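# Put cart bottle behind fridge bottle, close door

## Task

A bottle already stands on one refrigerator shelf. Pick up the bottle that is on the cart and set it upright on that same shelf, right behind the first bottle, then close the refrigerator door completely. At the end both bottles must be upright, the cart must rest on its wheels, and the result must hold without the robot supporting anything. It fails if a glass bottle drops far, if the door is swung open or closed violently, or if the robot falls over or ends up leaning.

## Robot and tools

Robot: a Hello Robot Stretch 3 with one arm. It has a two-wheeled differential base (0.33 m long, 0.34 m wide), a lift carriage on a vertical mast, and a telescoping arm that reaches out to the robot's RIGHT side, ending in a wrist (yaw, pitch, roll) and a two-finger gripper. The base cannot slide sideways, so to move the gripper forward or back you drive the base. Turning in place pivots about the point between the drive wheels, 0.05 m behind the front edge. With the arm in and the wrist folded, a spin sweeps a 0.28 m radius; an unfolded level wrist reaches past that.

Frames: base frame has its origin on the floor between the drive wheels, x forward, y left, z up. hand_pose is reported in it, at the fingertip meeting point. The odometry frame is the base frame where the scene began; heading is positive to the left, -3.142 to 3.142.

execute_actions takes "actions", a list run in order (empty list = just report, with images). Each action may have "robot", "steps" (1 to 450 control steps, 30 per second, default 1) and "until". {"steps": n} alone waits. "robot" holds one command, a queue (list of up to 8 commands and {"pause_s": s} waits of at most 15 s, run in turn), or {"stop": true}, which brakes everything and clears the queue.
A command may hold:
- "base": exactly one of {"translate_m": d} (relative straight drive in metres from where the base is when that command begins, forward positive, |d| at most 1) or {"rotate_rad": d} (relative turn in place, radians, left/counter-clockwise positive, |d| at most 3.2).
- "joints": absolute targets by name; unnamed joints keep their current targets. Ranges: lift_m 0 to 1.1 (arm height); arm_m 0 to 0.52 (extension); wrist_yaw_rad -1.345 to 4.42 (0 along the arm, positive swings toward the front, 3.0 folds over the base); wrist_pitch_rad -1.57 to 0.451 (0 level, negative tips fingers down); wrist_roll_rad -2.911 to 2.911 (0 fingers side by side); gripper_m -0.089 to 0.179 (larger is wider; the real fingertip gap is about 0.007 smaller when nearly shut and 0.025 smaller when wide, and zero below 0.007); head_pan_rad -3.953 to 1.73 (0 forward, positive left, -1.57 looks along the arm); head_tilt_rad -1.53 to 0.419 (negative looks down).
- "contact_limits": {"arm_m": effort %, 1 to 100}: the arm halts with contact_stop when its effort hits that level (negative when retracting). Smaller is gentler; too small halts immediately. It persists until the next arm_m command.
Base and joint motions in one command start together and keep running across later actions and while you think. A new command overrides at once: named joints retarget, older queue remainder is discarded; a base goal of the same kind replaces the old one. Any out-of-range or malformed value rejects the whole call and nothing runs.
"until" (needs "steps") ends the action early. {"robot": {"status": "ended"}} waits until nothing is moving and no queue runs. Other fields take comparisons like [">", 0.3] or a status word / ["!=", "moving"]; "any" with status ended triggers when any one motion ends.

Speed: full base speed (0.30 m/s, 1.9 rad/s) only with lift_m under 0.30, arm_m under 0.03 and wrist_yaw_rad over 2.54; otherwise 0.10 m/s and 0.63 rad/s.

Gripper: close to a value below the object's width (lower grips harder); open at least 0.02 above where the pads met the object. Readings and "done" do not prove a grasp, so check images. Excess squeeze triggers a stall guard and things may slip; resend a different value to regrip.

Self-collision: fold or unfold the wrist only with lift_m 0.32 to 0.95, wrist_pitch_rad -0.4, wrist_roll_rad about 0; once folded, lift can drop to 0.25. If wrist_yaw_rad is below -0.4, keep wrist_pitch_rad at -0.5 or lower.

Balance: pushing into something rigid with the gripper above roughly 0.45 m can tip the robot before the contact stop; a raised contact limit or a repeated push makes it worse. Do not drive while holding, hooking or pushing something fixed. If the base snags, reverse the last move in small steps; if base_tilt leans, free the gripper, and lower lift_m to about 0.2 if it stays tipped. Open and close the fridge door slowly to avoid a slam; never let a bottle fall.

Results (one instant, plus one image per camera: head_camera, nav_camera, wrist_camera): base_status with progress in brackets (wheel-counted); joint_goals; joint_status; measured_speeds; refusals, queue (idle/running/done/dropped/stopped) and queue_left. Status words: moving, done (within tolerance), off_target (resting away from goal, possibly still pushing), contact_stop (arm or lift pushed firmly and went slack), time_out, stopped, not_commanded, torque_fault (wrist servo off for 10 s, limp, refuses goals). "refused:", "dropped:" and "replaced:" lines explain queue problems, counting from 0. robot.on_its_own reports goals the robot changed itself, slack or switched-off joints, efforts outside rest range, and base lean of 3 degrees or more. motor_effort is percent of max with peak in brackets; readings carry fixed offsets and noise. base_tilt is in degrees (forward, right positive). lidar_m: 12 distances in 30-degree sectors from straight ahead counter-clockwise, in a plane 0.17 m up, blind to glass. wrist_depth_mm and head_depth_mm: 7x7 median depth grids (head one sideways).

zoom_image: "camera" (head_camera, nav_camera or wrist_camera) and "region" [x0, y0, x1, y1] in pixels of that camera's last image, at most 504 by 504. Image sizes: head 896x504, nav 672x504 (fisheye), wrist 644x364.

finished_scene: "scene" number; ends the scene irreversibly and grades it. Wait until every motion has ended and the gripper has released before calling, since unfinished motions get braked. Loose objects may occasionally get nudged.

Each tool is called after "Emit:" by a JSON object that holds its "api" and its "payload", one argument or row to a line.

## Session

Emit:
{"api": "execute_actions", "payload": {
  "actions": []
}}

Scene clock: 0.00 s.
robot.base_odometry: x=+0.000 y=+0.000 heading=+0.000 (m, m, rad; robot's odometry frame)
robot.turned_by_wheels: +0.000 (rad since the last result)
robot.turned_by_imu: +0.000 (rad since the last result)
robot.base_tilt: forward=-0.4 right=+1.2 (deg)
robot.lidar_m: 2.31 1.90 1.55 1.08 1.65 1.45 1.43 1.60 1.14 1.26 2.85 1.51
robot.head_depth_mm: 1886 2118 2142 2086 2022 1944 1868 / 1900 2152 2184 2170 2204 2224 2028 / 1907 2224 2218 2236 2245 2257 2021 / 1944 2230 2240 2261 2266 2275 2005 / 1933 2260 2294 2289 2302 2312 1991 / 1953 2298 2308 2331 2351 2352 1964 / 1962 2345 2345 2381 2402 2403 1981
robot.base_status: not_commanded
robot.joint_positions: lift_m=+0.372 arm_m=+0.001 wrist_yaw_rad=+3.057 wrist_pitch_rad=-0.477 wrist_roll_rad=-0.020 gripper_m=+0.037 head_pan_rad=+0.016 head_tilt_rad=-0.018
robot.joint_goals: lift_m=+0.372 arm_m=+0.001 wrist_yaw_rad=+3.057 wrist_pitch_rad=-0.477 wrist_roll_rad=-0.020 gripper_m=+0.037 head_pan_rad=+0.016 head_tilt_rad=-0.018
robot.joint_status: lift_m=not_commanded arm_m=not_commanded wrist_yaw_rad=not_commanded wrist_pitch_rad=not_commanded wrist_roll_rad=not_commanded gripper_m=not_commanded head_pan_rad=not_commanded head_tilt_rad=not_commanded
robot.measured_speeds: translate_m=+0.000 rotate_rad=+0.000 lift_m=+0.000 arm_m=+0.000 wrist_yaw_rad=+0.000 wrist_pitch_rad=+0.000 wrist_roll_rad=+0.000 head_pan_rad=+0.000 head_tilt_rad=+0.000
robot: refusals=0 queue=idle queue_left=0
robot.motor_effort: left_wheel=+0 right_wheel=+1 lift_m=+24 arm_m=+0 wrist_yaw_rad=+0 wrist_pitch_rad=+4 wrist_roll_rad=+0 gripper_m=+0 head_pan_rad=+0 head_tilt_rad=+2 (%)
robot.hand_pose: x=-0.0030 y=+0.0696 z=+0.3720 quat_wxyz=(+0.195, +0.686, +0.140, +0.686) (m; robot's base frame)
robot.wrist_depth_mm: - - - - - - - / - - - - - - - / - - - - - - - / 870 885 - 856 857 843 822 / 699 692 695 701 720 697 683 / 587 590 588 576 582 577 587 / 514 525 - - 506 503 500
pictures: head_camera (sideways: a quarter turn clockwise sets it upright), nav_camera (sideways: a quarter turn counterclockwise sets it upright), wrist_camera
Images, in order (width x height): head_camera 896x504, nav_camera 672x504, wrist_camera 644x364.

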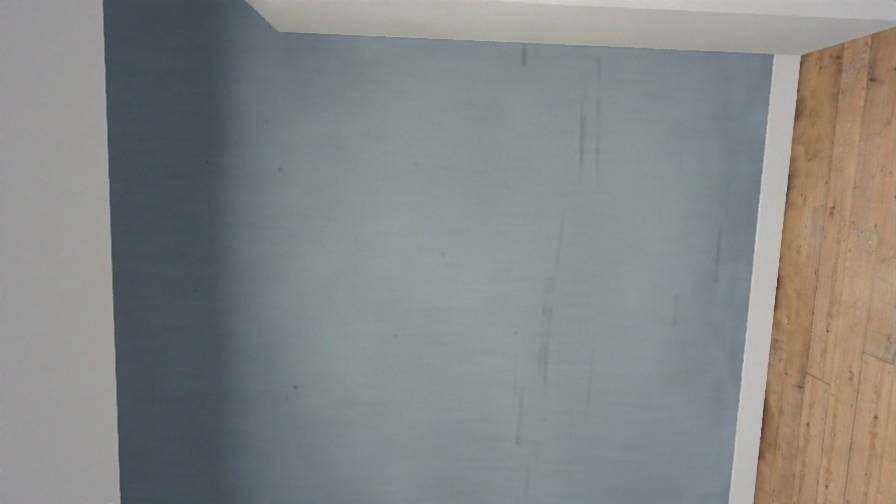

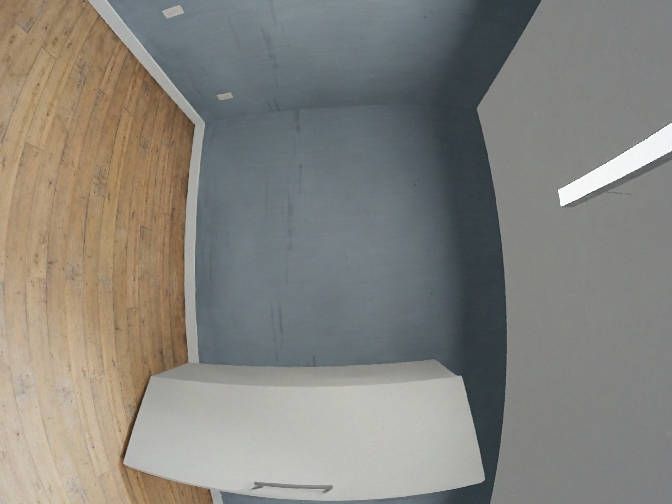

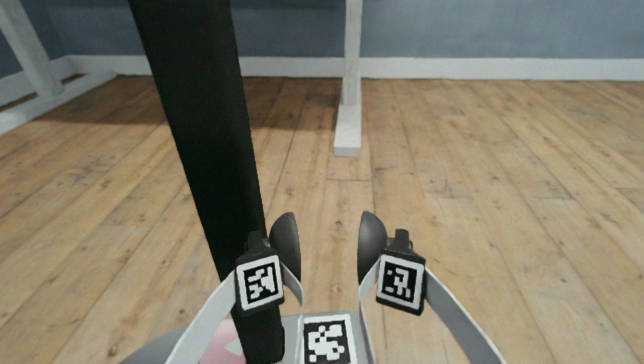

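Emit:
{"api": "execute_actions", "payload": {
  "actions": [
    {"robot":{"joints":{"head_pan_rad":-0.8,"head_tilt_rad":-0.4}},"steps":100,"until":{"robot":{"status":"ended"}}}
  ]
}}

Emit:
{"api": "execute_actions", "payload": {
  "actions": [
    {"robot":{"joints":{"head_pan_rad":-2.0,"head_tilt_rad":-0.5}},"steps":100,"until":{"robot":{"status":"ended"}}}
  ]
}}

Scene clock: 1.70 s.
robot.base_odometry: x=+0.000 y=+0.000 heading=+0.000 (m, m, rad; robot's odometry frame)
robot.turned_by_wheels: +0.000 (rad since the last result)
robot.turned_by_imu: +0.000 (rad since the last result)
robot.base_tilt: forward=-0.5 right=+1.3 (deg)
robot.lidar_m: 2.30 1.91 1.55 1.08 1.65 1.44 1.43 1.60 1.14 1.26 2.85 1.50
robot.head_depth_mm: 3104 3270 3483 3255 2242 1692 1360 / 2874 3157 3454 3238 2218 1672 1349 / 2631 2856 3149 3218 2213 1678 1349 / 2416 2618 2831 2980 2180 1665 1342 / 1261 1352 1462 1610 1765 1655 1335 / 1267 1369 1478 1613 1786 1636 1328 / 1287 1382 1506 1656 1816 1631 1327
robot.base_status: not_commanded
robot.joint_positions: lift_m=+0.372 arm_m=+0.001 wrist_yaw_rad=+3.057 wrist_pitch_rad=-0.477 wrist_roll_rad=-0.020 gripper_m=+0.037 head_pan_rad=-0.793 head_tilt_rad=-0.395
robot.joint_goals: lift_m=+0.372 arm_m=+0.001 wrist_yaw_rad=+3.057 wrist_pitch_rad=-0.477 wrist_roll_rad=-0.020 gripper_m=+0.037 head_pan_rad=-0.800 head_tilt_rad=-0.400
robot.joint_status: lift_m=not_commanded arm_m=not_commanded wrist_yaw_rad=not_commanded wrist_pitch_rad=not_commanded wrist_roll_rad=not_commanded gripper_m=not_commanded head_pan_rad=done head_tilt_rad=done
robot.measured_speeds: translate_m=+0.000 rotate_rad=+0.000 lift_m=+0.000 arm_m=+0.000 wrist_yaw_rad=+0.000 wrist_pitch_rad=+0.000 wrist_roll_rad=+0.000 head_pan_rad=+0.000 head_tilt_rad=+0.000
robot: refusals=0 queue=done queue_left=0
robot.motor_effort: left_wheel=+0(0) right_wheel=+1(1) lift_m=+24(24) arm_m=+0(0) wrist_yaw_rad=+0(1) wrist_pitch_rad=+4(5) wrist_roll_rad=+0(0) gripper_m=+0(0) head_pan_rad=-4(42) head_tilt_rad=-3(23) (%)
robot.hand_pose: x=-0.0030 y=+0.0696 z=+0.3720 quat_wxyz=(+0.195, +0.686, +0.140, +0.686) (m; robot's base frame)
robot.wrist_depth_mm: - - - - - - - / - - - - - - - / - - - - - - - / 874 845 - 840 837 841 845 / 690 714 686 685 716 689 678 / 595 581 584 591 581 574 569 / 513 525 - - 509 507 503
pictures: head_camera (sideways: a quarter turn clockwise sets it upright), nav_camera (sideways: a quarter turn counterclockwise sets it upright), wrist_camera
Images, in order (width x height): head_camera 896x504, nav_camera 672x504, wrist_camera 644x364.

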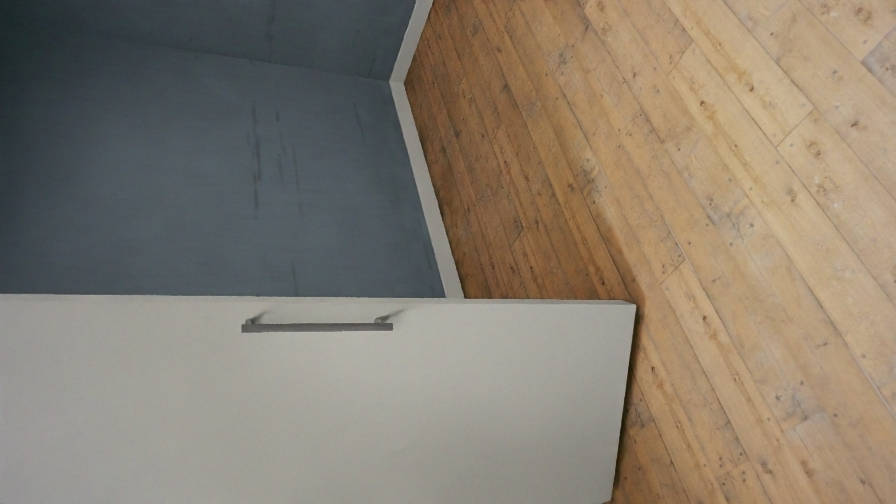

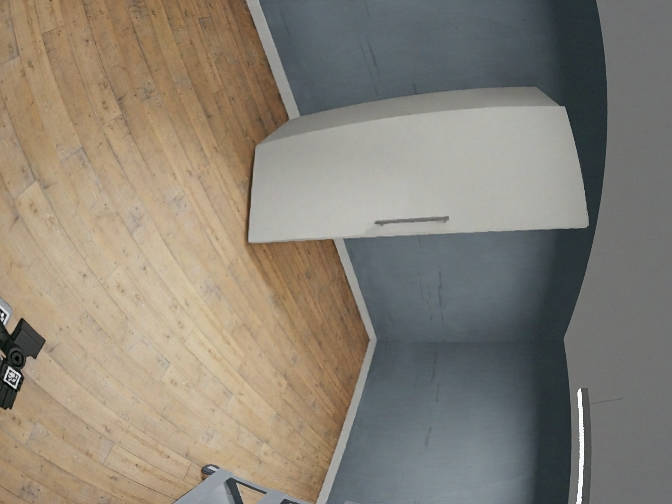

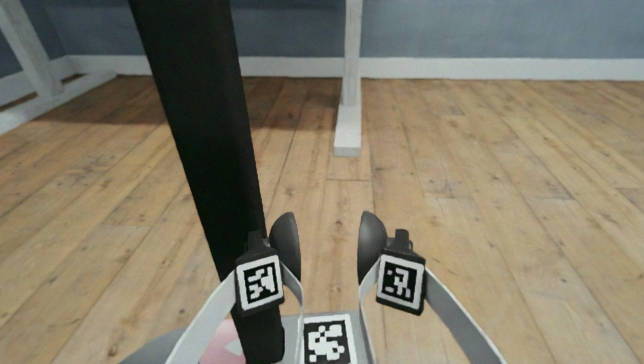

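Scene clock: 2.87 s.
robot.base_odometry: x=+0.000 y=+0.000 heading=+0.000 (m, m, rad; robot's odometry frame)
robot.turned_by_wheels: +0.000 (rad since the last result)
robot.turned_by_imu: +0.000 (rad since the last result)
robot.base_tilt: forward=-0.5 right=+1.3 (deg)
robot.lidar_m: 2.31 1.90 1.55 1.08 1.65 1.44 1.44 1.60 1.14 1.26 2.85 1.51
robot.head_depth_mm: 2162 2211 2312 2377 1952 1546 1268 / 2590 2694 2819 2649 1944 1530 1268 / 2858 3106 3245 2362 1870 1530 1262 / 2793 3056 1583 1513 1622 1521 1259 / 2714 2944 1470 1650 1711 1511 1253 / 2633 2882 1547 1660 1739 1498 1249 / 2548 2780 1506 2188 1733 1491 1243
robot.base_status: not_commanded
robot.joint_positions: lift_m=+0.372 arm_m=+0.001 wrist_yaw_rad=+3.057 wrist_pitch_rad=-0.477 wrist_roll_rad=-0.020 gripper_m=+0.037 head_pan_rad=-1.993 head_tilt_rad=-0.494
robot.joint_goals: lift_m=+0.372 arm_m=+0.001 wrist_yaw_rad=+3.057 wrist_pitch_rad=-0.477 wrist_roll_rad=-0.020 gripper_m=+0.037 head_pan_rad=-2.000 head_tilt_rad=-0.500
robot.joint_status: lift_m=not_commanded arm_m=not_commanded wrist_yaw_rad=not_commanded wrist_pitch_rad=not_commanded wrist_roll_rad=not_commanded gripper_m=not_commanded head_pan_rad=done head_tilt_rad=done
robot.measured_speeds: translate_m=+0.000 rotate_rad=+0.000 lift_m=+0.000 arm_m=+0.000 wrist_yaw_rad=+0.000 wrist_pitch_rad=+0.000 wrist_roll_rad=+0.000 head_pan_rad=+0.000 head_tilt_rad=+0.000
robot: refusals=0 queue=done queue_left=0
robot.motor_effort: left_wheel=+0(0) right_wheel=+1(1) lift_m=+24(24) arm_m=-1(1) wrist_yaw_rad=+0(0) wrist_pitch_rad=+5(4) wrist_roll_rad=+0(0) gripper_m=+0(0) head_pan_rad=-4(44) head_tilt_rad=-3(11) (%)
robot.hand_pose: x=-0.0030 y=+0.0696 z=+0.3720 quat_wxyz=(+0.195, +0.686, +0.140, +0.686) (m; robot's base frame)
robot.wrist_depth_mm: - - - - - - - / - - - - - - - / - - - - - - - / 879 867 - 850 834 836 830 / 704 706 690 689 714 693 683 / 589 590 583 586 594 582 583 / 509 529 - - 507 500 507
pictures: head_camera (sideways: a quarter turn clockwise sets it upright), nav_camera (sideways: a quarter turn counterclockwise sets it upright), wrist_camera
Images, in order (width x height): head_camera 896x504, nav_camera 672x504, wrist_camera 644x364.

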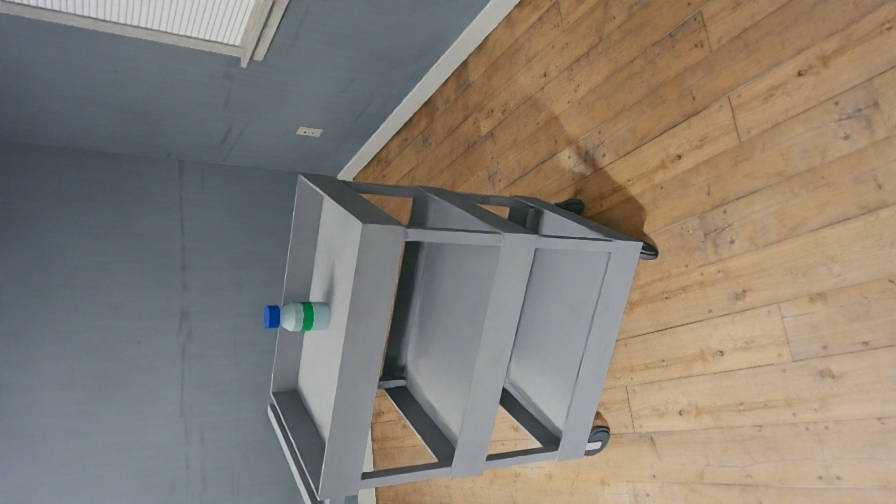

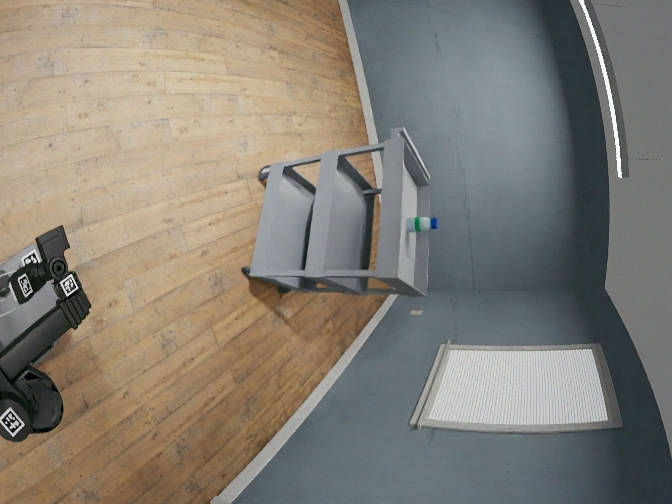

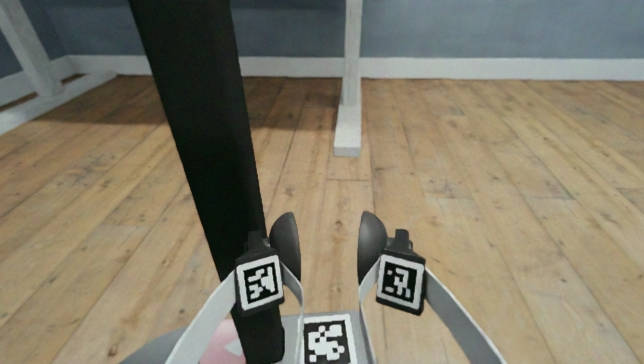

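Emit:
{"api": "execute_actions", "payload": {
  "actions": [
    {"robot":[{"joints":{"lift_m":0.27,"head_pan_rad":0,"head_tilt_rad":-0.3}},{"base":{"rotate_rad":-1.1}},{"base":{"translate_m":0.8}},{"base":{"translate_m":0.8}},{"base":{"rotate_rad":1.5}}],"steps":450,"until":{"robot":{"status":"ended"}}}
  ]
}}

Scene clock: 18.27 s.
robot.base_odometry: x=+0.726 y=-1.426 heading=+0.400 (m, m, rad; robot's odometry frame)
robot.turned_by_wheels: +0.400 (rad since the last result)
robot.turned_by_imu: +0.420 (rad since the last result)
robot.base_tilt: forward=-0.5 right=+1.4 (deg)
robot.lidar_m: 0.71 0.52 2.83 2.54 2.46 0.86 1.03 1.97 1.93 1.81 1.38 0.83
robot.head_depth_mm: 698 807 955 1167 1346 1449 1448 / 684 715 757 813 889 1067 1330 / 1130 1189 1267 1068 1375 992 1054 / 1186 1253 1338 1250 1474 1252 1291 / 1065 1128 1201 1231 1353 1430 1303 / 932 977 1039 1106 1192 1266 1342 / 736 675 624 579 539 559 595
robot.base_status: done (rotate_rad +1.4998 of +1.5000)
robot.joint_positions: lift_m=+0.270 arm_m=+0.001 wrist_yaw_rad=+3.057 wrist_pitch_rad=-0.478 wrist_roll_rad=-0.020 gripper_m=+0.037 head_pan_rad=-0.007 head_tilt_rad=-0.309
robot.joint_goals: lift_m=+0.270 arm_m=+0.001 wrist_yaw_rad=+3.057 wrist_pitch_rad=-0.478 wrist_roll_rad=-0.020 gripper_m=+0.037 head_pan_rad=+0.000 head_tilt_rad=-0.300
robot.joint_status: lift_m=done arm_m=not_commanded wrist_yaw_rad=not_commanded wrist_pitch_rad=not_commanded wrist_roll_rad=not_commanded gripper_m=not_commanded head_pan_rad=done head_tilt_rad=done
robot.measured_speeds: translate_m=+0.000 rotate_rad=+0.000 lift_m=+0.000 arm_m=+0.000 wrist_yaw_rad=+0.000 wrist_pitch_rad=+0.000 wrist_roll_rad=+0.000 head_pan_rad=+0.000 head_tilt_rad=+0.000
robot: refusals=0 queue=done queue_left=0
robot.motor_effort: left_wheel=-3(12) right_wheel=+5(14) lift_m=+22(23) arm_m=-2(1) wrist_yaw_rad=+1(0) wrist_pitch_rad=+5(5) wrist_roll_rad=+0(0) gripper_m=+0(0) head_pan_rad=+3(44) head_tilt_rad=+3(17) (%)
robot.hand_pose: x=-0.0030 y=+0.0694 z=+0.2695 quat_wxyz=(+0.195, +0.686, +0.141, +0.686) (m; robot's base frame)
robot.wrist_depth_mm: - - - - - - - / - - - - - - - / 897 900 874 904 864 868 831 / 684 680 - 685 673 659 671 / 568 563 548 571 570 543 535 / 466 493 - - - 464 454 / - - - - 400 393 395
pictures: head_camera (sideways: a quarter turn clockwise sets it upright), nav_camera (sideways: a quarter turn counterclockwise sets it upright), wrist_camera
Images, in order (width x height): head_camera 896x504, nav_camera 672x504, wrist_camera 644x364.

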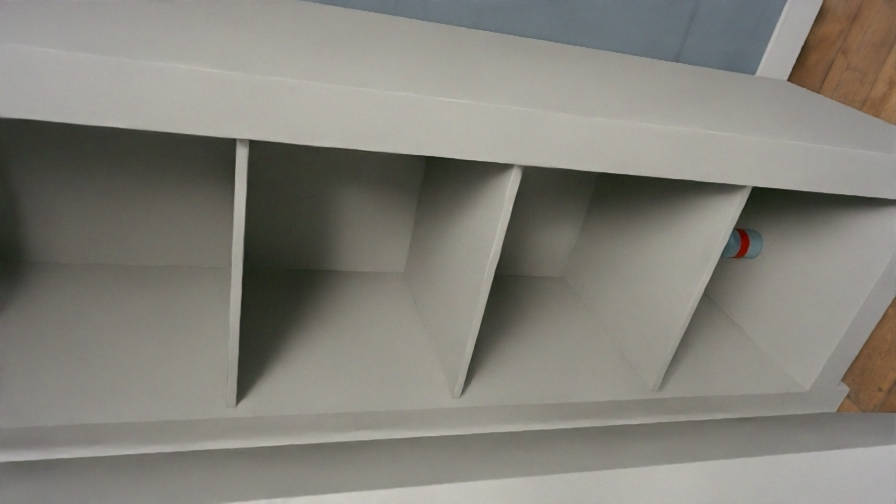

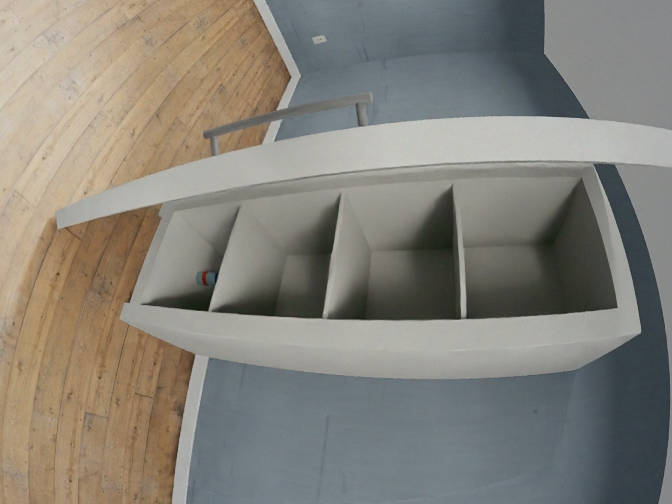

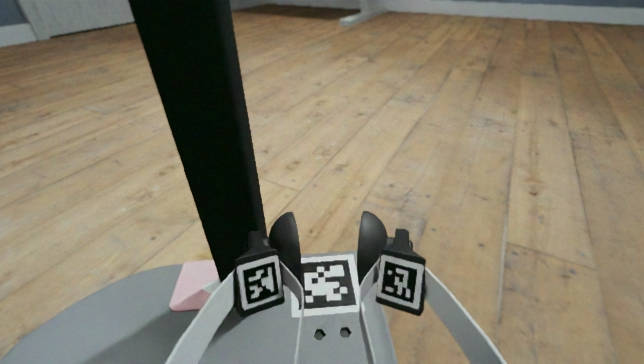

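Emit:
{"api": "execute_actions", "payload": {
  "actions": [
    {"robot":[{"base":{"rotate_rad":-0.7}},{"base":{"translate_m":0.44}},{"base":{"rotate_rad":1.85},"joints":{"head_tilt_rad":-0.8,"head_pan_rad":-0.5}},{"joints":{"lift_m":0.35}},{"base":{"translate_m":0.85}}],"steps":450,"until":{"robot":{"status":"ended"}}},
    {"steps":200,"until":{"robot":{"status":"ended"}}}
  ]
}}

Scene clock: 37.63 s.
robot.base_odometry: x=+1.164 y=-0.706 heading=+1.550 (m, m, rad; robot's odometry frame)
robot.turned_by_wheels: +1.150 (rad since the last result)
robot.turned_by_imu: +0.997 (rad since the last result)
robot.base_tilt: forward=-0.5 right=+1.3 (deg)
robot.lidar_m: - - 0.15 2.69 1.45 2.77 2.68 0.69 0.66 0.20 0.15 -
robot.head_depth_mm: - - - - - - 989 / - - - - - - 491 / - - - - - - - / - - - - - - - / - - - - - - - / - - - - - - - / - - - - - - -
robot.base_status: done (translate_m +0.8499 of +0.8500)
robot.joint_positions: lift_m=+0.350 arm_m=+0.001 wrist_yaw_rad=+3.080 wrist_pitch_rad=-0.480 wrist_roll_rad=-0.020 gripper_m=+0.037 head_pan_rad=-0.496 head_tilt_rad=-0.796
robot.joint_goals: lift_m=+0.350 arm_m=+0.001 wrist_yaw_rad=+3.080 wrist_pitch_rad=-0.480 wrist_roll_rad=-0.020 gripper_m=+0.037 head_pan_rad=-0.500 head_tilt_rad=-0.800
robot.joint_status: lift_m=done arm_m=not_commanded wrist_yaw_rad=not_commanded wrist_pitch_rad=not_commanded wrist_roll_rad=not_commanded gripper_m=not_commanded head_pan_rad=done head_tilt_rad=done
robot.measured_speeds: translate_m=+0.000 rotate_rad=+0.000 lift_m=+0.000 arm_m=+0.000 wrist_yaw_rad=+0.000 wrist_pitch_rad=+0.000 wrist_roll_rad=+0.000 head_pan_rad=+0.000 head_tilt_rad=+0.000
robot: refusals=0 queue=done queue_left=0
robot.on_its_own: right_wheel is at rest, and its effort (+27) is outside its rest range (-18 to +18); wrist_yaw_rad is at rest, and its effort (-17) is outside its rest range (-12 to +12)
robot.motor_effort: left_wheel=+7(30) right_wheel=+27(88) lift_m=+22(26) arm_m=+0(2) wrist_yaw_rad=-17(25) wrist_pitch_rad=+6(6) wrist_roll_rad=+0(0) gripper_m=+0(0) head_pan_rad=-2(31) head_tilt_rad=-2(28) (%)
robot.hand_pose: x=-0.0080 y=+0.0695 z=+0.3490 quat_wxyz=(+0.188, +0.685, +0.149, +0.688) (m; robot's base frame)
robot.wrist_depth_mm: - - - - - 113 78 / - - - - - 114 78 / - - - - 217 115 79 / 822 826 846 815 219 116 79 / 669 680 650 669 199 117 80 / 574 560 564 561 202 119 81 / 486 500 - - 234 112 81
pictures: head_camera (sideways: a quarter turn clockwise sets it upright), nav_camera (sideways: a quarter turn counterclockwise sets it upright), wrist_camera
Images, in order (width x height): head_camera 896x504, nav_camera 672x504, wrist_camera 644x364.

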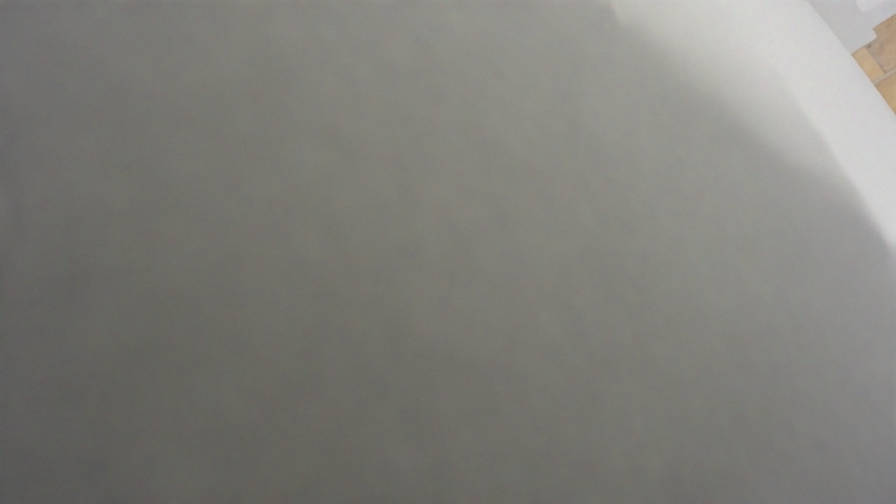

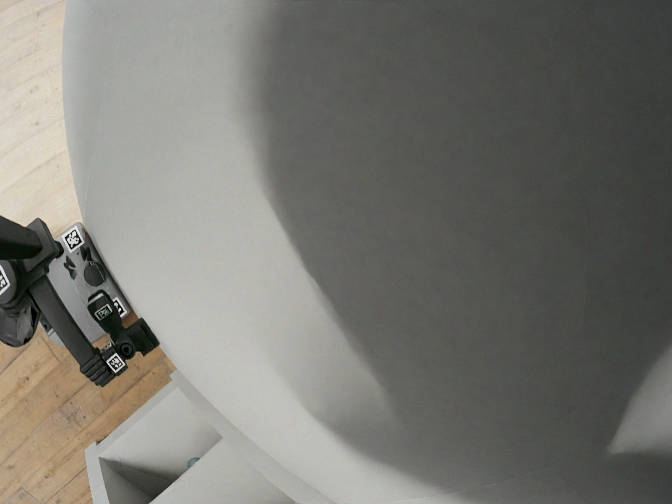

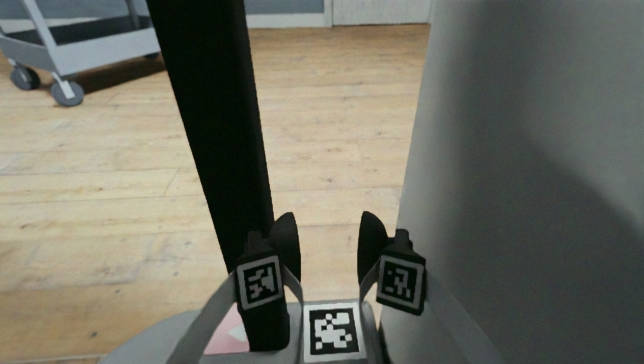

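Emit:
{"api": "execute_actions", "payload": {
  "actions": [
    {"robot":[{"base":{"translate_m":-0.33},"joints":{"head_tilt_rad":-1.0,"head_pan_rad":-1.57,"wrist_pitch_rad":-0.4}},{"joints":{"wrist_yaw_rad":0}},{"joints":{"wrist_pitch_rad":-0.2,"lift_m":0.25,"gripper_m":0.15}}],"steps":450,"until":{"robot":{"status":"ended"}}}
  ]
}}

Scene clock: 47.17 s.
robot.base_odometry: x=+1.157 y=-1.036 heading=+1.550 (m, m, rad; robot's odometry frame)
robot.turned_by_wheels: +0.000 (rad since the last result)
robot.turned_by_imu: -0.001 (rad since the last result)
robot.base_tilt: forward=-0.5 right=+1.3 (deg)
robot.lidar_m: 0.38 0.40 2.80 1.46 1.38 2.44 2.36 1.48 0.51 0.50 0.54 0.40
robot.head_depth_mm: 430 531 1447 1513 1341 1207 1096 / 484 531 646 1451 1336 1202 1108 / 645 579 837 912 1288 1221 - / 639 574 1010 935 1272 - - / 634 569 1001 1264 1256 1187 1078 / 629 566 998 1252 1250 1179 1074 / 622 561 972 958 1211 1153 1068
robot.base_status: done (translate_m -0.3300 of -0.3300)
robot.joint_positions: lift_m=+0.250 arm_m=+0.001 wrist_yaw_rad=+0.002 wrist_pitch_rad=-0.223 wrist_roll_rad=-0.020 gripper_m=+0.150 head_pan_rad=-1.563 head_tilt_rad=-1.001
robot.joint_goals: lift_m=+0.250 arm_m=+0.001 wrist_yaw_rad=+0.000 wrist_pitch_rad=-0.200 wrist_roll_rad=-0.020 gripper_m=+0.150 head_pan_rad=-1.570 head_tilt_rad=-1.000
robot.joint_status: lift_m=done arm_m=not_commanded wrist_yaw_rad=done wrist_pitch_rad=done wrist_roll_rad=not_commanded gripper_m=done head_pan_rad=done head_tilt_rad=done
robot.measured_speeds: translate_m=+0.000 rotate_rad=+0.000 lift_m=+0.000 arm_m=+0.000 wrist_yaw_rad=+0.000 wrist_pitch_rad=+0.000 wrist_roll_rad=+0.000 head_pan_rad=+0.000 head_tilt_rad=+0.000
robot: refusals=0 queue=done queue_left=0
robot.motor_effort: left_wheel=+1(5) right_wheel=-1(27) lift_m=+22(23) arm_m=+0(0) wrist_yaw_rad=-2(15) wrist_pitch_rad=+8(9) wrist_roll_rad=+0(0) gripper_m=+0(82) head_pan_rad=-3(53) head_tilt_rad=+0(20) (%)
robot.hand_pose: x=-0.0211 y=-0.3907 z=+0.3087 quat_wxyz=(+0.710, +0.080, -0.695, -0.078) (m; robot's base frame)
robot.wrist_depth_mm: 422 598 630 618 349 216 711 / 408 609 635 638 348 228 774 / 415 593 685 696 349 243 829 / 415 601 658 726 349 258 849 / 414 533 548 540 351 276 767 / 397 - 412 408 359 - 591 / 348 338 334 334 334 448 479
pictures: head_camera (sideways: a quarter turn clockwise sets it upright), nav_camera (sideways: a quarter turn counterclockwise sets it upright), wrist_camera
Images, in order (width x height): head_camera 896x504, nav_camera 672x504, wrist_camera 644x364.

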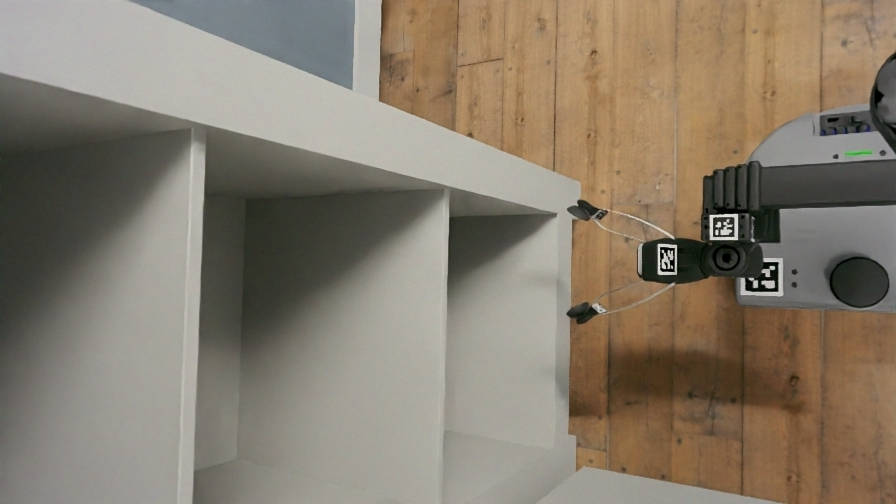

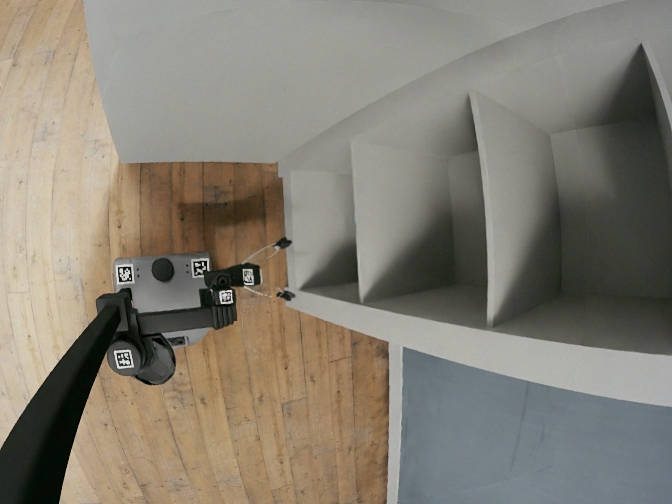

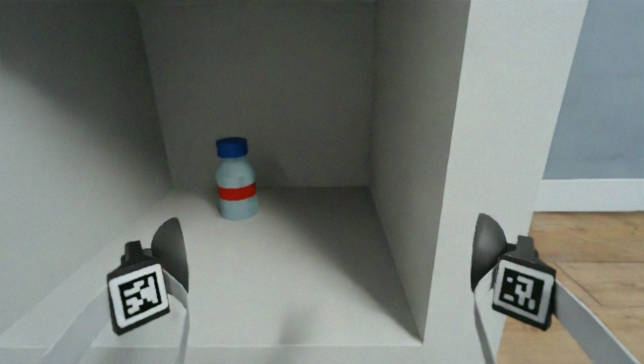

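Emit:
{"api": "execute_actions", "payload": {
  "actions": [
    {"robot":{"base":{"translate_m":0.14},"joints":{"wrist_pitch_rad":0,"lift_m":0.14,"arm_m":0.15}},"steps":450,"until":{"robot":{"status":"ended"}}}
  ]
}}

Scene clock: 51.10 s.
robot.base_odometry: x=+1.160 y=-0.896 heading=+1.550 (m, m, rad; robot's odometry frame)
robot.turned_by_wheels: +0.000 (rad since the last result)
robot.turned_by_imu: +0.002 (rad since the last result)
robot.base_tilt: forward=-0.5 right=+1.3 (deg)
robot.lidar_m: 0.24 0.25 2.79 1.61 1.52 2.58 2.49 1.48 0.55 0.76 0.34 0.25
robot.head_depth_mm: 640 586 705 904 1332 1207 1092 / 651 584 977 927 1291 1198 1109 / 645 579 1017 942 1264 1210 - / 641 575 1013 1266 1244 1196 - / 633 570 1004 1260 1257 1187 1077 / 627 565 947 926 1136 1151 1063 / 587 551 672 760 774 786 800
robot.base_status: done (translate_m +0.1400 of +0.1400)
robot.joint_positions: lift_m=+0.140 arm_m=+0.150 wrist_yaw_rad=+0.001 wrist_pitch_rad=-0.024 wrist_roll_rad=-0.020 gripper_m=+0.150 head_pan_rad=-1.563 head_tilt_rad=-1.001
robot.joint_goals: lift_m=+0.140 arm_m=+0.150 wrist_yaw_rad=+0.000 wrist_pitch_rad=+0.000 wrist_roll_rad=-0.020 gripper_m=+0.150 head_pan_rad=-1.570 head_tilt_rad=-1.000
robot.joint_status: lift_m=done arm_m=done wrist_yaw_rad=done wrist_pitch_rad=done wrist_roll_rad=not_commanded gripper_m=done head_pan_rad=done head_tilt_rad=done
robot.measured_speeds: translate_m=+0.000 rotate_rad=+0.000 lift_m=+0.000 arm_m=+0.000 wrist_yaw_rad=+0.000 wrist_pitch_rad=+0.000 wrist_roll_rad=+0.000 head_pan_rad=+0.000 head_tilt_rad=+0.000
robot: refusals=0 queue=done queue_left=0
robot.motor_effort: left_wheel=+1(5) right_wheel=-2(4) lift_m=+22(22) arm_m=+4(8) wrist_yaw_rad=+0(1) wrist_pitch_rad=+9(10) wrist_roll_rad=+0(0) gripper_m=+0(0) head_pan_rad=-3(4) head_tilt_rad=+0(0) (%)
robot.hand_pose: x=-0.0213 y=-0.5503 z=+0.2487 quat_wxyz=(+0.714, +0.009, -0.700, -0.008) (m; robot's base frame)
robot.wrist_depth_mm: 257 364 511 501 494 415 278 / 255 361 519 520 517 416 278 / 255 364 535 526 528 418 277 / 254 357 546 540 542 421 279 / 254 338 550 405 540 399 279 / 253 - 376 374 373 - 268 / 240 278 282 281 279 275 258
pictures: head_camera (sideways: a quarter turn clockwise sets it upright), nav_camera (sideways: a quarter turn counterclockwise sets it upright), wrist_camera
Images, in order (width x height): head_camera 896x504, nav_camera 672x504, wrist_camera 644x364.

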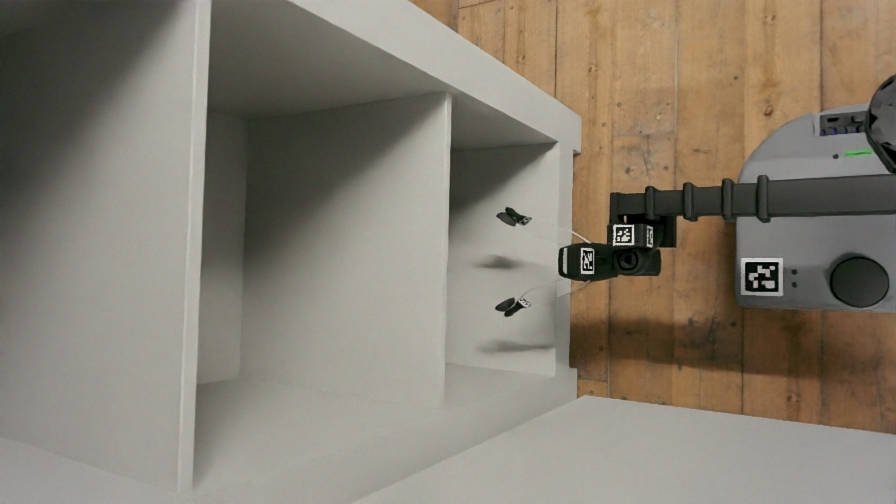

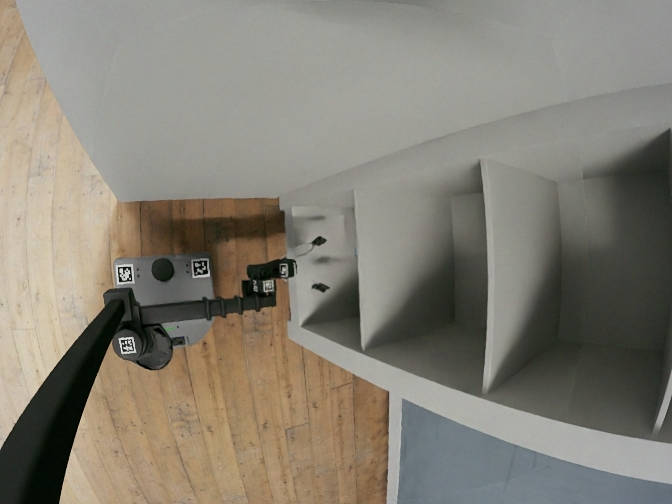

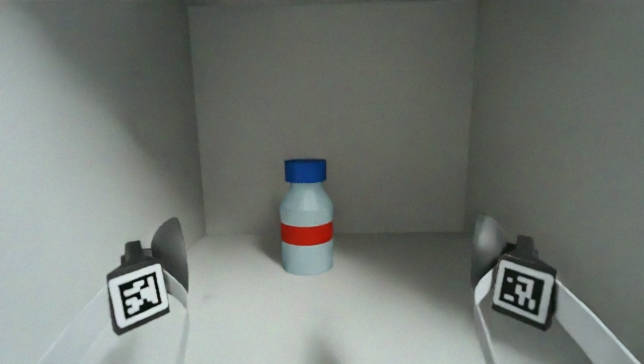

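Emit:
{"api": "execute_actions", "payload": {
  "actions": [
    {"robot":[{"base":{"translate_m":0.02},"joints":{"lift_m":0.05}},{"joints":{"arm_m":0.40}}],"steps":450,"until":{"robot":{"status":"ended"}}}
  ]
}}

Scene clock: 54.47 s.
robot.base_odometry: x=+1.161 y=-0.876 heading=+1.550 (m, m, rad; robot's odometry frame)
robot.turned_by_wheels: +0.000 (rad since the last result)
robot.turned_by_imu: +0.001 (rad since the last result)
robot.base_tilt: forward=-0.5 right=+1.3 (deg)
robot.lidar_m: 0.22 0.23 2.78 1.63 1.55 2.61 2.52 1.48 0.56 0.68 0.32 0.23
robot.head_depth_mm: 661 578 753 859 1341 1206 1094 / 656 586 1003 942 1270 1199 1106 / 649 583 1020 942 1267 1217 - / 642 577 1012 938 1250 1203 - / 636 572 1005 1265 1256 1187 1076 / 632 569 858 907 1131 1152 1055 / 531 541 641 700 712 723 735
robot.base_status: done (translate_m +0.0200 of +0.0200)
robot.joint_positions: lift_m=+0.051 arm_m=+0.253 wrist_yaw_rad=-0.006 wrist_pitch_rad=-0.059 wrist_roll_rad=-0.022 gripper_m=+0.150 head_pan_rad=-1.563 head_tilt_rad=-1.000
robot.joint_goals: lift_m=+0.050 arm_m=+0.254 wrist_yaw_rad=+0.000 wrist_pitch_rad=+0.000 wrist_roll_rad=-0.022 gripper_m=+0.150 head_pan_rad=-1.570 head_tilt_rad=-1.000
robot.joint_status: lift_m=done arm_m=contact_stop wrist_yaw_rad=done wrist_pitch_rad=done wrist_roll_rad=not_commanded gripper_m=done head_pan_rad=done head_tilt_rad=done
robot.measured_speeds: translate_m=-0.001 rotate_rad=+0.005 lift_m=-0.001 arm_m=-0.022 wrist_yaw_rad=+0.090 wrist_pitch_rad=+0.048 wrist_roll_rad=+0.000 head_pan_rad=+0.000 head_tilt_rad=+0.000
robot: refusals=0 queue=dropped queue_left=0
robot.on_its_own: arm_m is slack since a contact_stop, until your next command for it (your +0.400 is given up)
robot.motor_effort: left_wheel=+3(6) right_wheel=+2(4) lift_m=+12(22) arm_m=+25(50) wrist_yaw_rad=+3(9) wrist_pitch_rad=+20(33) wrist_roll_rad=+1(2) gripper_m=+0(0) head_pan_rad=-3(3) head_tilt_rad=-1(0) (%)
robot.hand_pose: x=-0.0230 y=-0.6525 z=+0.1500 quat_wxyz=(+0.715, +0.019, -0.699, -0.023) (m; robot's base frame)
robot.wrist_depth_mm: 233 332 400 398 398 395 300 / 234 331 406 279 410 409 302 / 232 332 428 273 421 421 299 / 233 330 433 281 428 394 299 / 219 271 253 250 247 270 242 / 179 - 176 175 174 - 172 / - 133 135 134 133 132 132
pictures: head_camera (sideways: a quarter turn clockwise sets it upright), nav_camera (sideways: a quarter turn counterclockwise sets it upright), wrist_camera
Images, in order (width x height): head_camera 896x504, nav_camera 672x504, wrist_camera 644x364.

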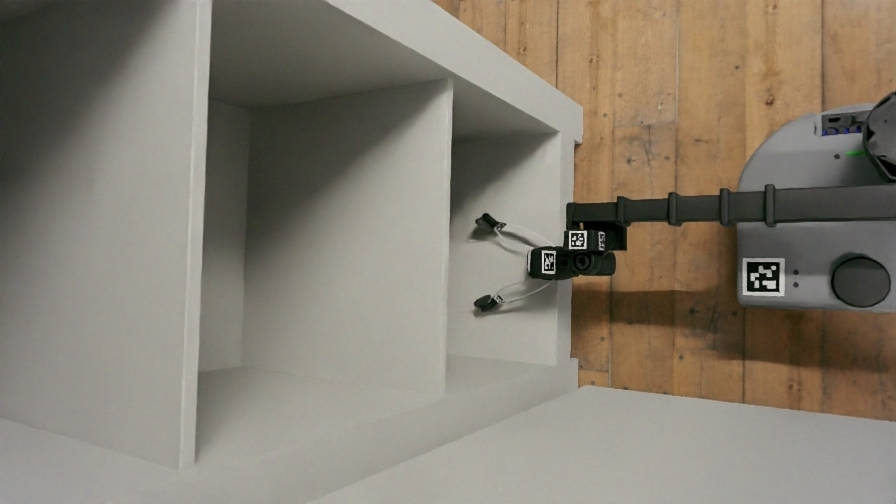

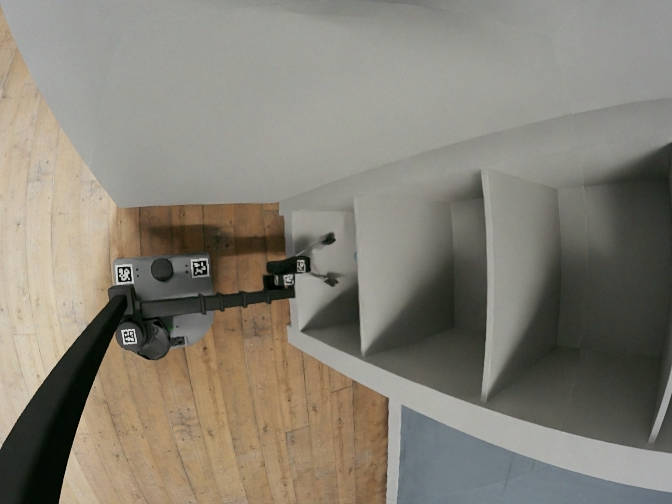

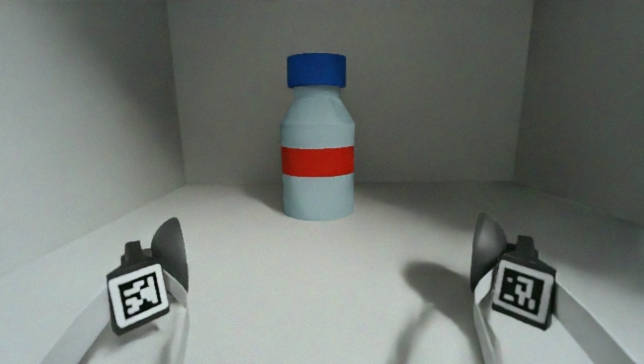

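Emit:
{"api": "execute_actions", "payload": {
  "actions": [
    {"robot":[{"joints":{"arm_m":0.0}},{"joints":{"lift_m":0.35,"wrist_pitch_rad":-0.4},"base":{"translate_m":-0.3}},{"joints":{"wrist_yaw_rad":3.0}},{"joints":{"lift_m":0.27,"head_pan_rad":0,"head_tilt_rad":-0.5}},{"base":{"rotate_rad":1.5}}],"steps":450,"until":{"robot":{"status":"ended"}}}
  ]
}}

Scene clock: 57.20 s.
robot.base_odometry: x=+1.161 y=-0.876 heading=+1.550 (m, m, rad; robot's odometry frame)
robot.turned_by_wheels: +0.000 (rad since the last result)
robot.turned_by_imu: +0.001 (rad since the last result)
robot.base_tilt: forward=-0.5 right=+1.3 (deg)
robot.lidar_m: 0.22 0.23 2.79 1.63 1.54 2.60 2.52 1.48 0.56 0.68 0.32 0.23
robot.head_depth_mm: 662 577 750 856 1342 1206 1098 / 656 587 995 946 1276 1196 1103 / 651 583 1024 945 1269 1213 - / 646 579 1015 937 1257 1212 - / 640 573 1007 930 1252 1192 1085 / 633 570 859 906 1129 1149 1060 / 533 541 640 701 713 722 736
robot.base_status: done (translate_m +0.0200 of +0.0200)
robot.joint_positions: lift_m=+0.050 arm_m=+0.049 wrist_yaw_rad=-0.003 wrist_pitch_rad=+0.012 wrist_roll_rad=-0.022 gripper_m=+0.150 head_pan_rad=-1.565 head_tilt_rad=-0.997
robot.joint_goals: lift_m=+0.050 arm_m=+0.048 wrist_yaw_rad=+0.000 wrist_pitch_rad=+0.000 wrist_roll_rad=-0.022 gripper_m=+0.150 head_pan_rad=-1.570 head_tilt_rad=-1.000
robot.joint_status: lift_m=done arm_m=contact_stop wrist_yaw_rad=done wrist_pitch_rad=done wrist_roll_rad=not_commanded gripper_m=done head_pan_rad=done head_tilt_rad=done
robot.measured_speeds: translate_m=+0.000 rotate_rad=+0.000 lift_m=+0.000 arm_m=+0.015 wrist_yaw_rad=-0.010 wrist_pitch_rad=+0.024 wrist_roll_rad=+0.000 head_pan_rad=+0.000 head_tilt_rad=+0.000
robot: refusals=0 queue=dropped queue_left=0
robot.on_its_own: arm_m is slack since a contact_stop, until your next command for it (your +0.000 is given up)
robot.motor_effort: left_wheel=+1(4) right_wheel=-1(10) lift_m=+17(22) arm_m=-18(37) wrist_yaw_rad=+3(4) wrist_pitch_rad=-6(19) wrist_roll_rad=+1(1) gripper_m=+0(0) head_pan_rad=-3(3) head_tilt_rad=-1(2) (%)
robot.hand_pose: x=-0.0221 y=-0.4501 z=+0.1681 quat_wxyz=(+0.715, -0.005, -0.699, +0.003) (m; robot's base frame)
robot.wrist_depth_mm: 235 335 603 604 603 447 298 / 235 332 615 620 623 447 300 / 233 332 626 630 626 452 298 / 234 328 571 502 625 458 298 / 233 308 341 334 333 362 286 / 218 - 218 217 216 - 214 / 218 218 219 217 216 217 215
pictures: head_camera (sideways: a quarter turn clockwise sets it upright), nav_camera (sideways: a quarter turn counterclockwise sets it upright), wrist_camera
ARM HIT: the arm struck its own base hard.
dropped: robot: command 0 of its queue: arm_m: contact_stop
Images, in order (width x height): head_camera 896x504, nav_camera 672x504, wrist_camera 644x364.

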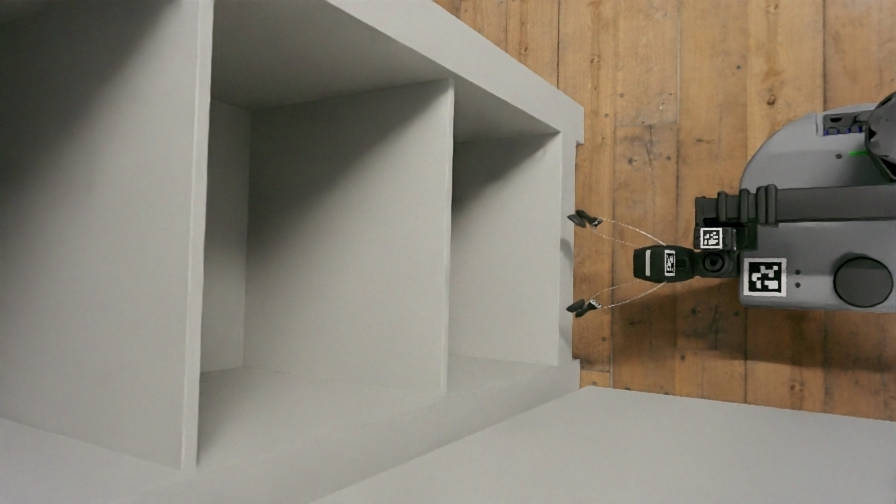

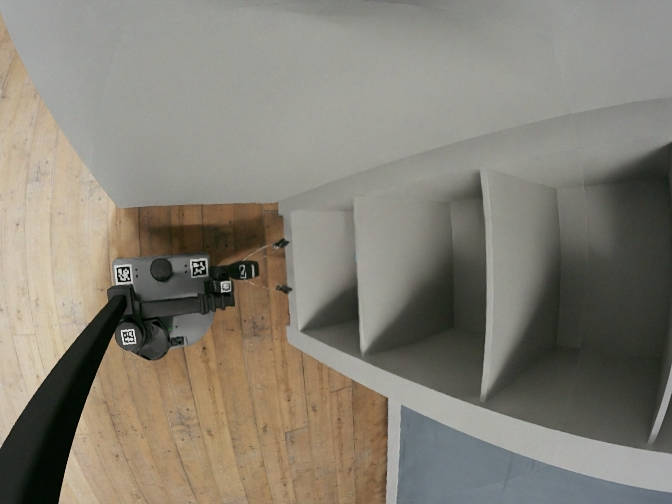

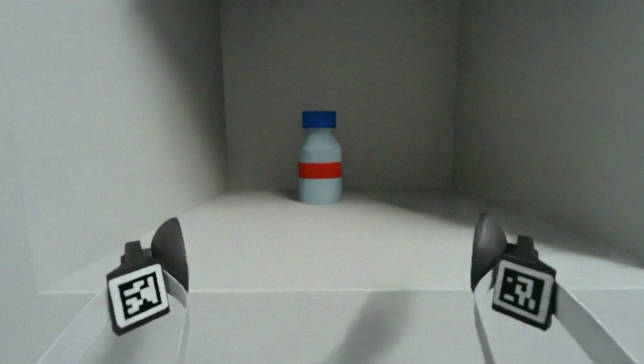

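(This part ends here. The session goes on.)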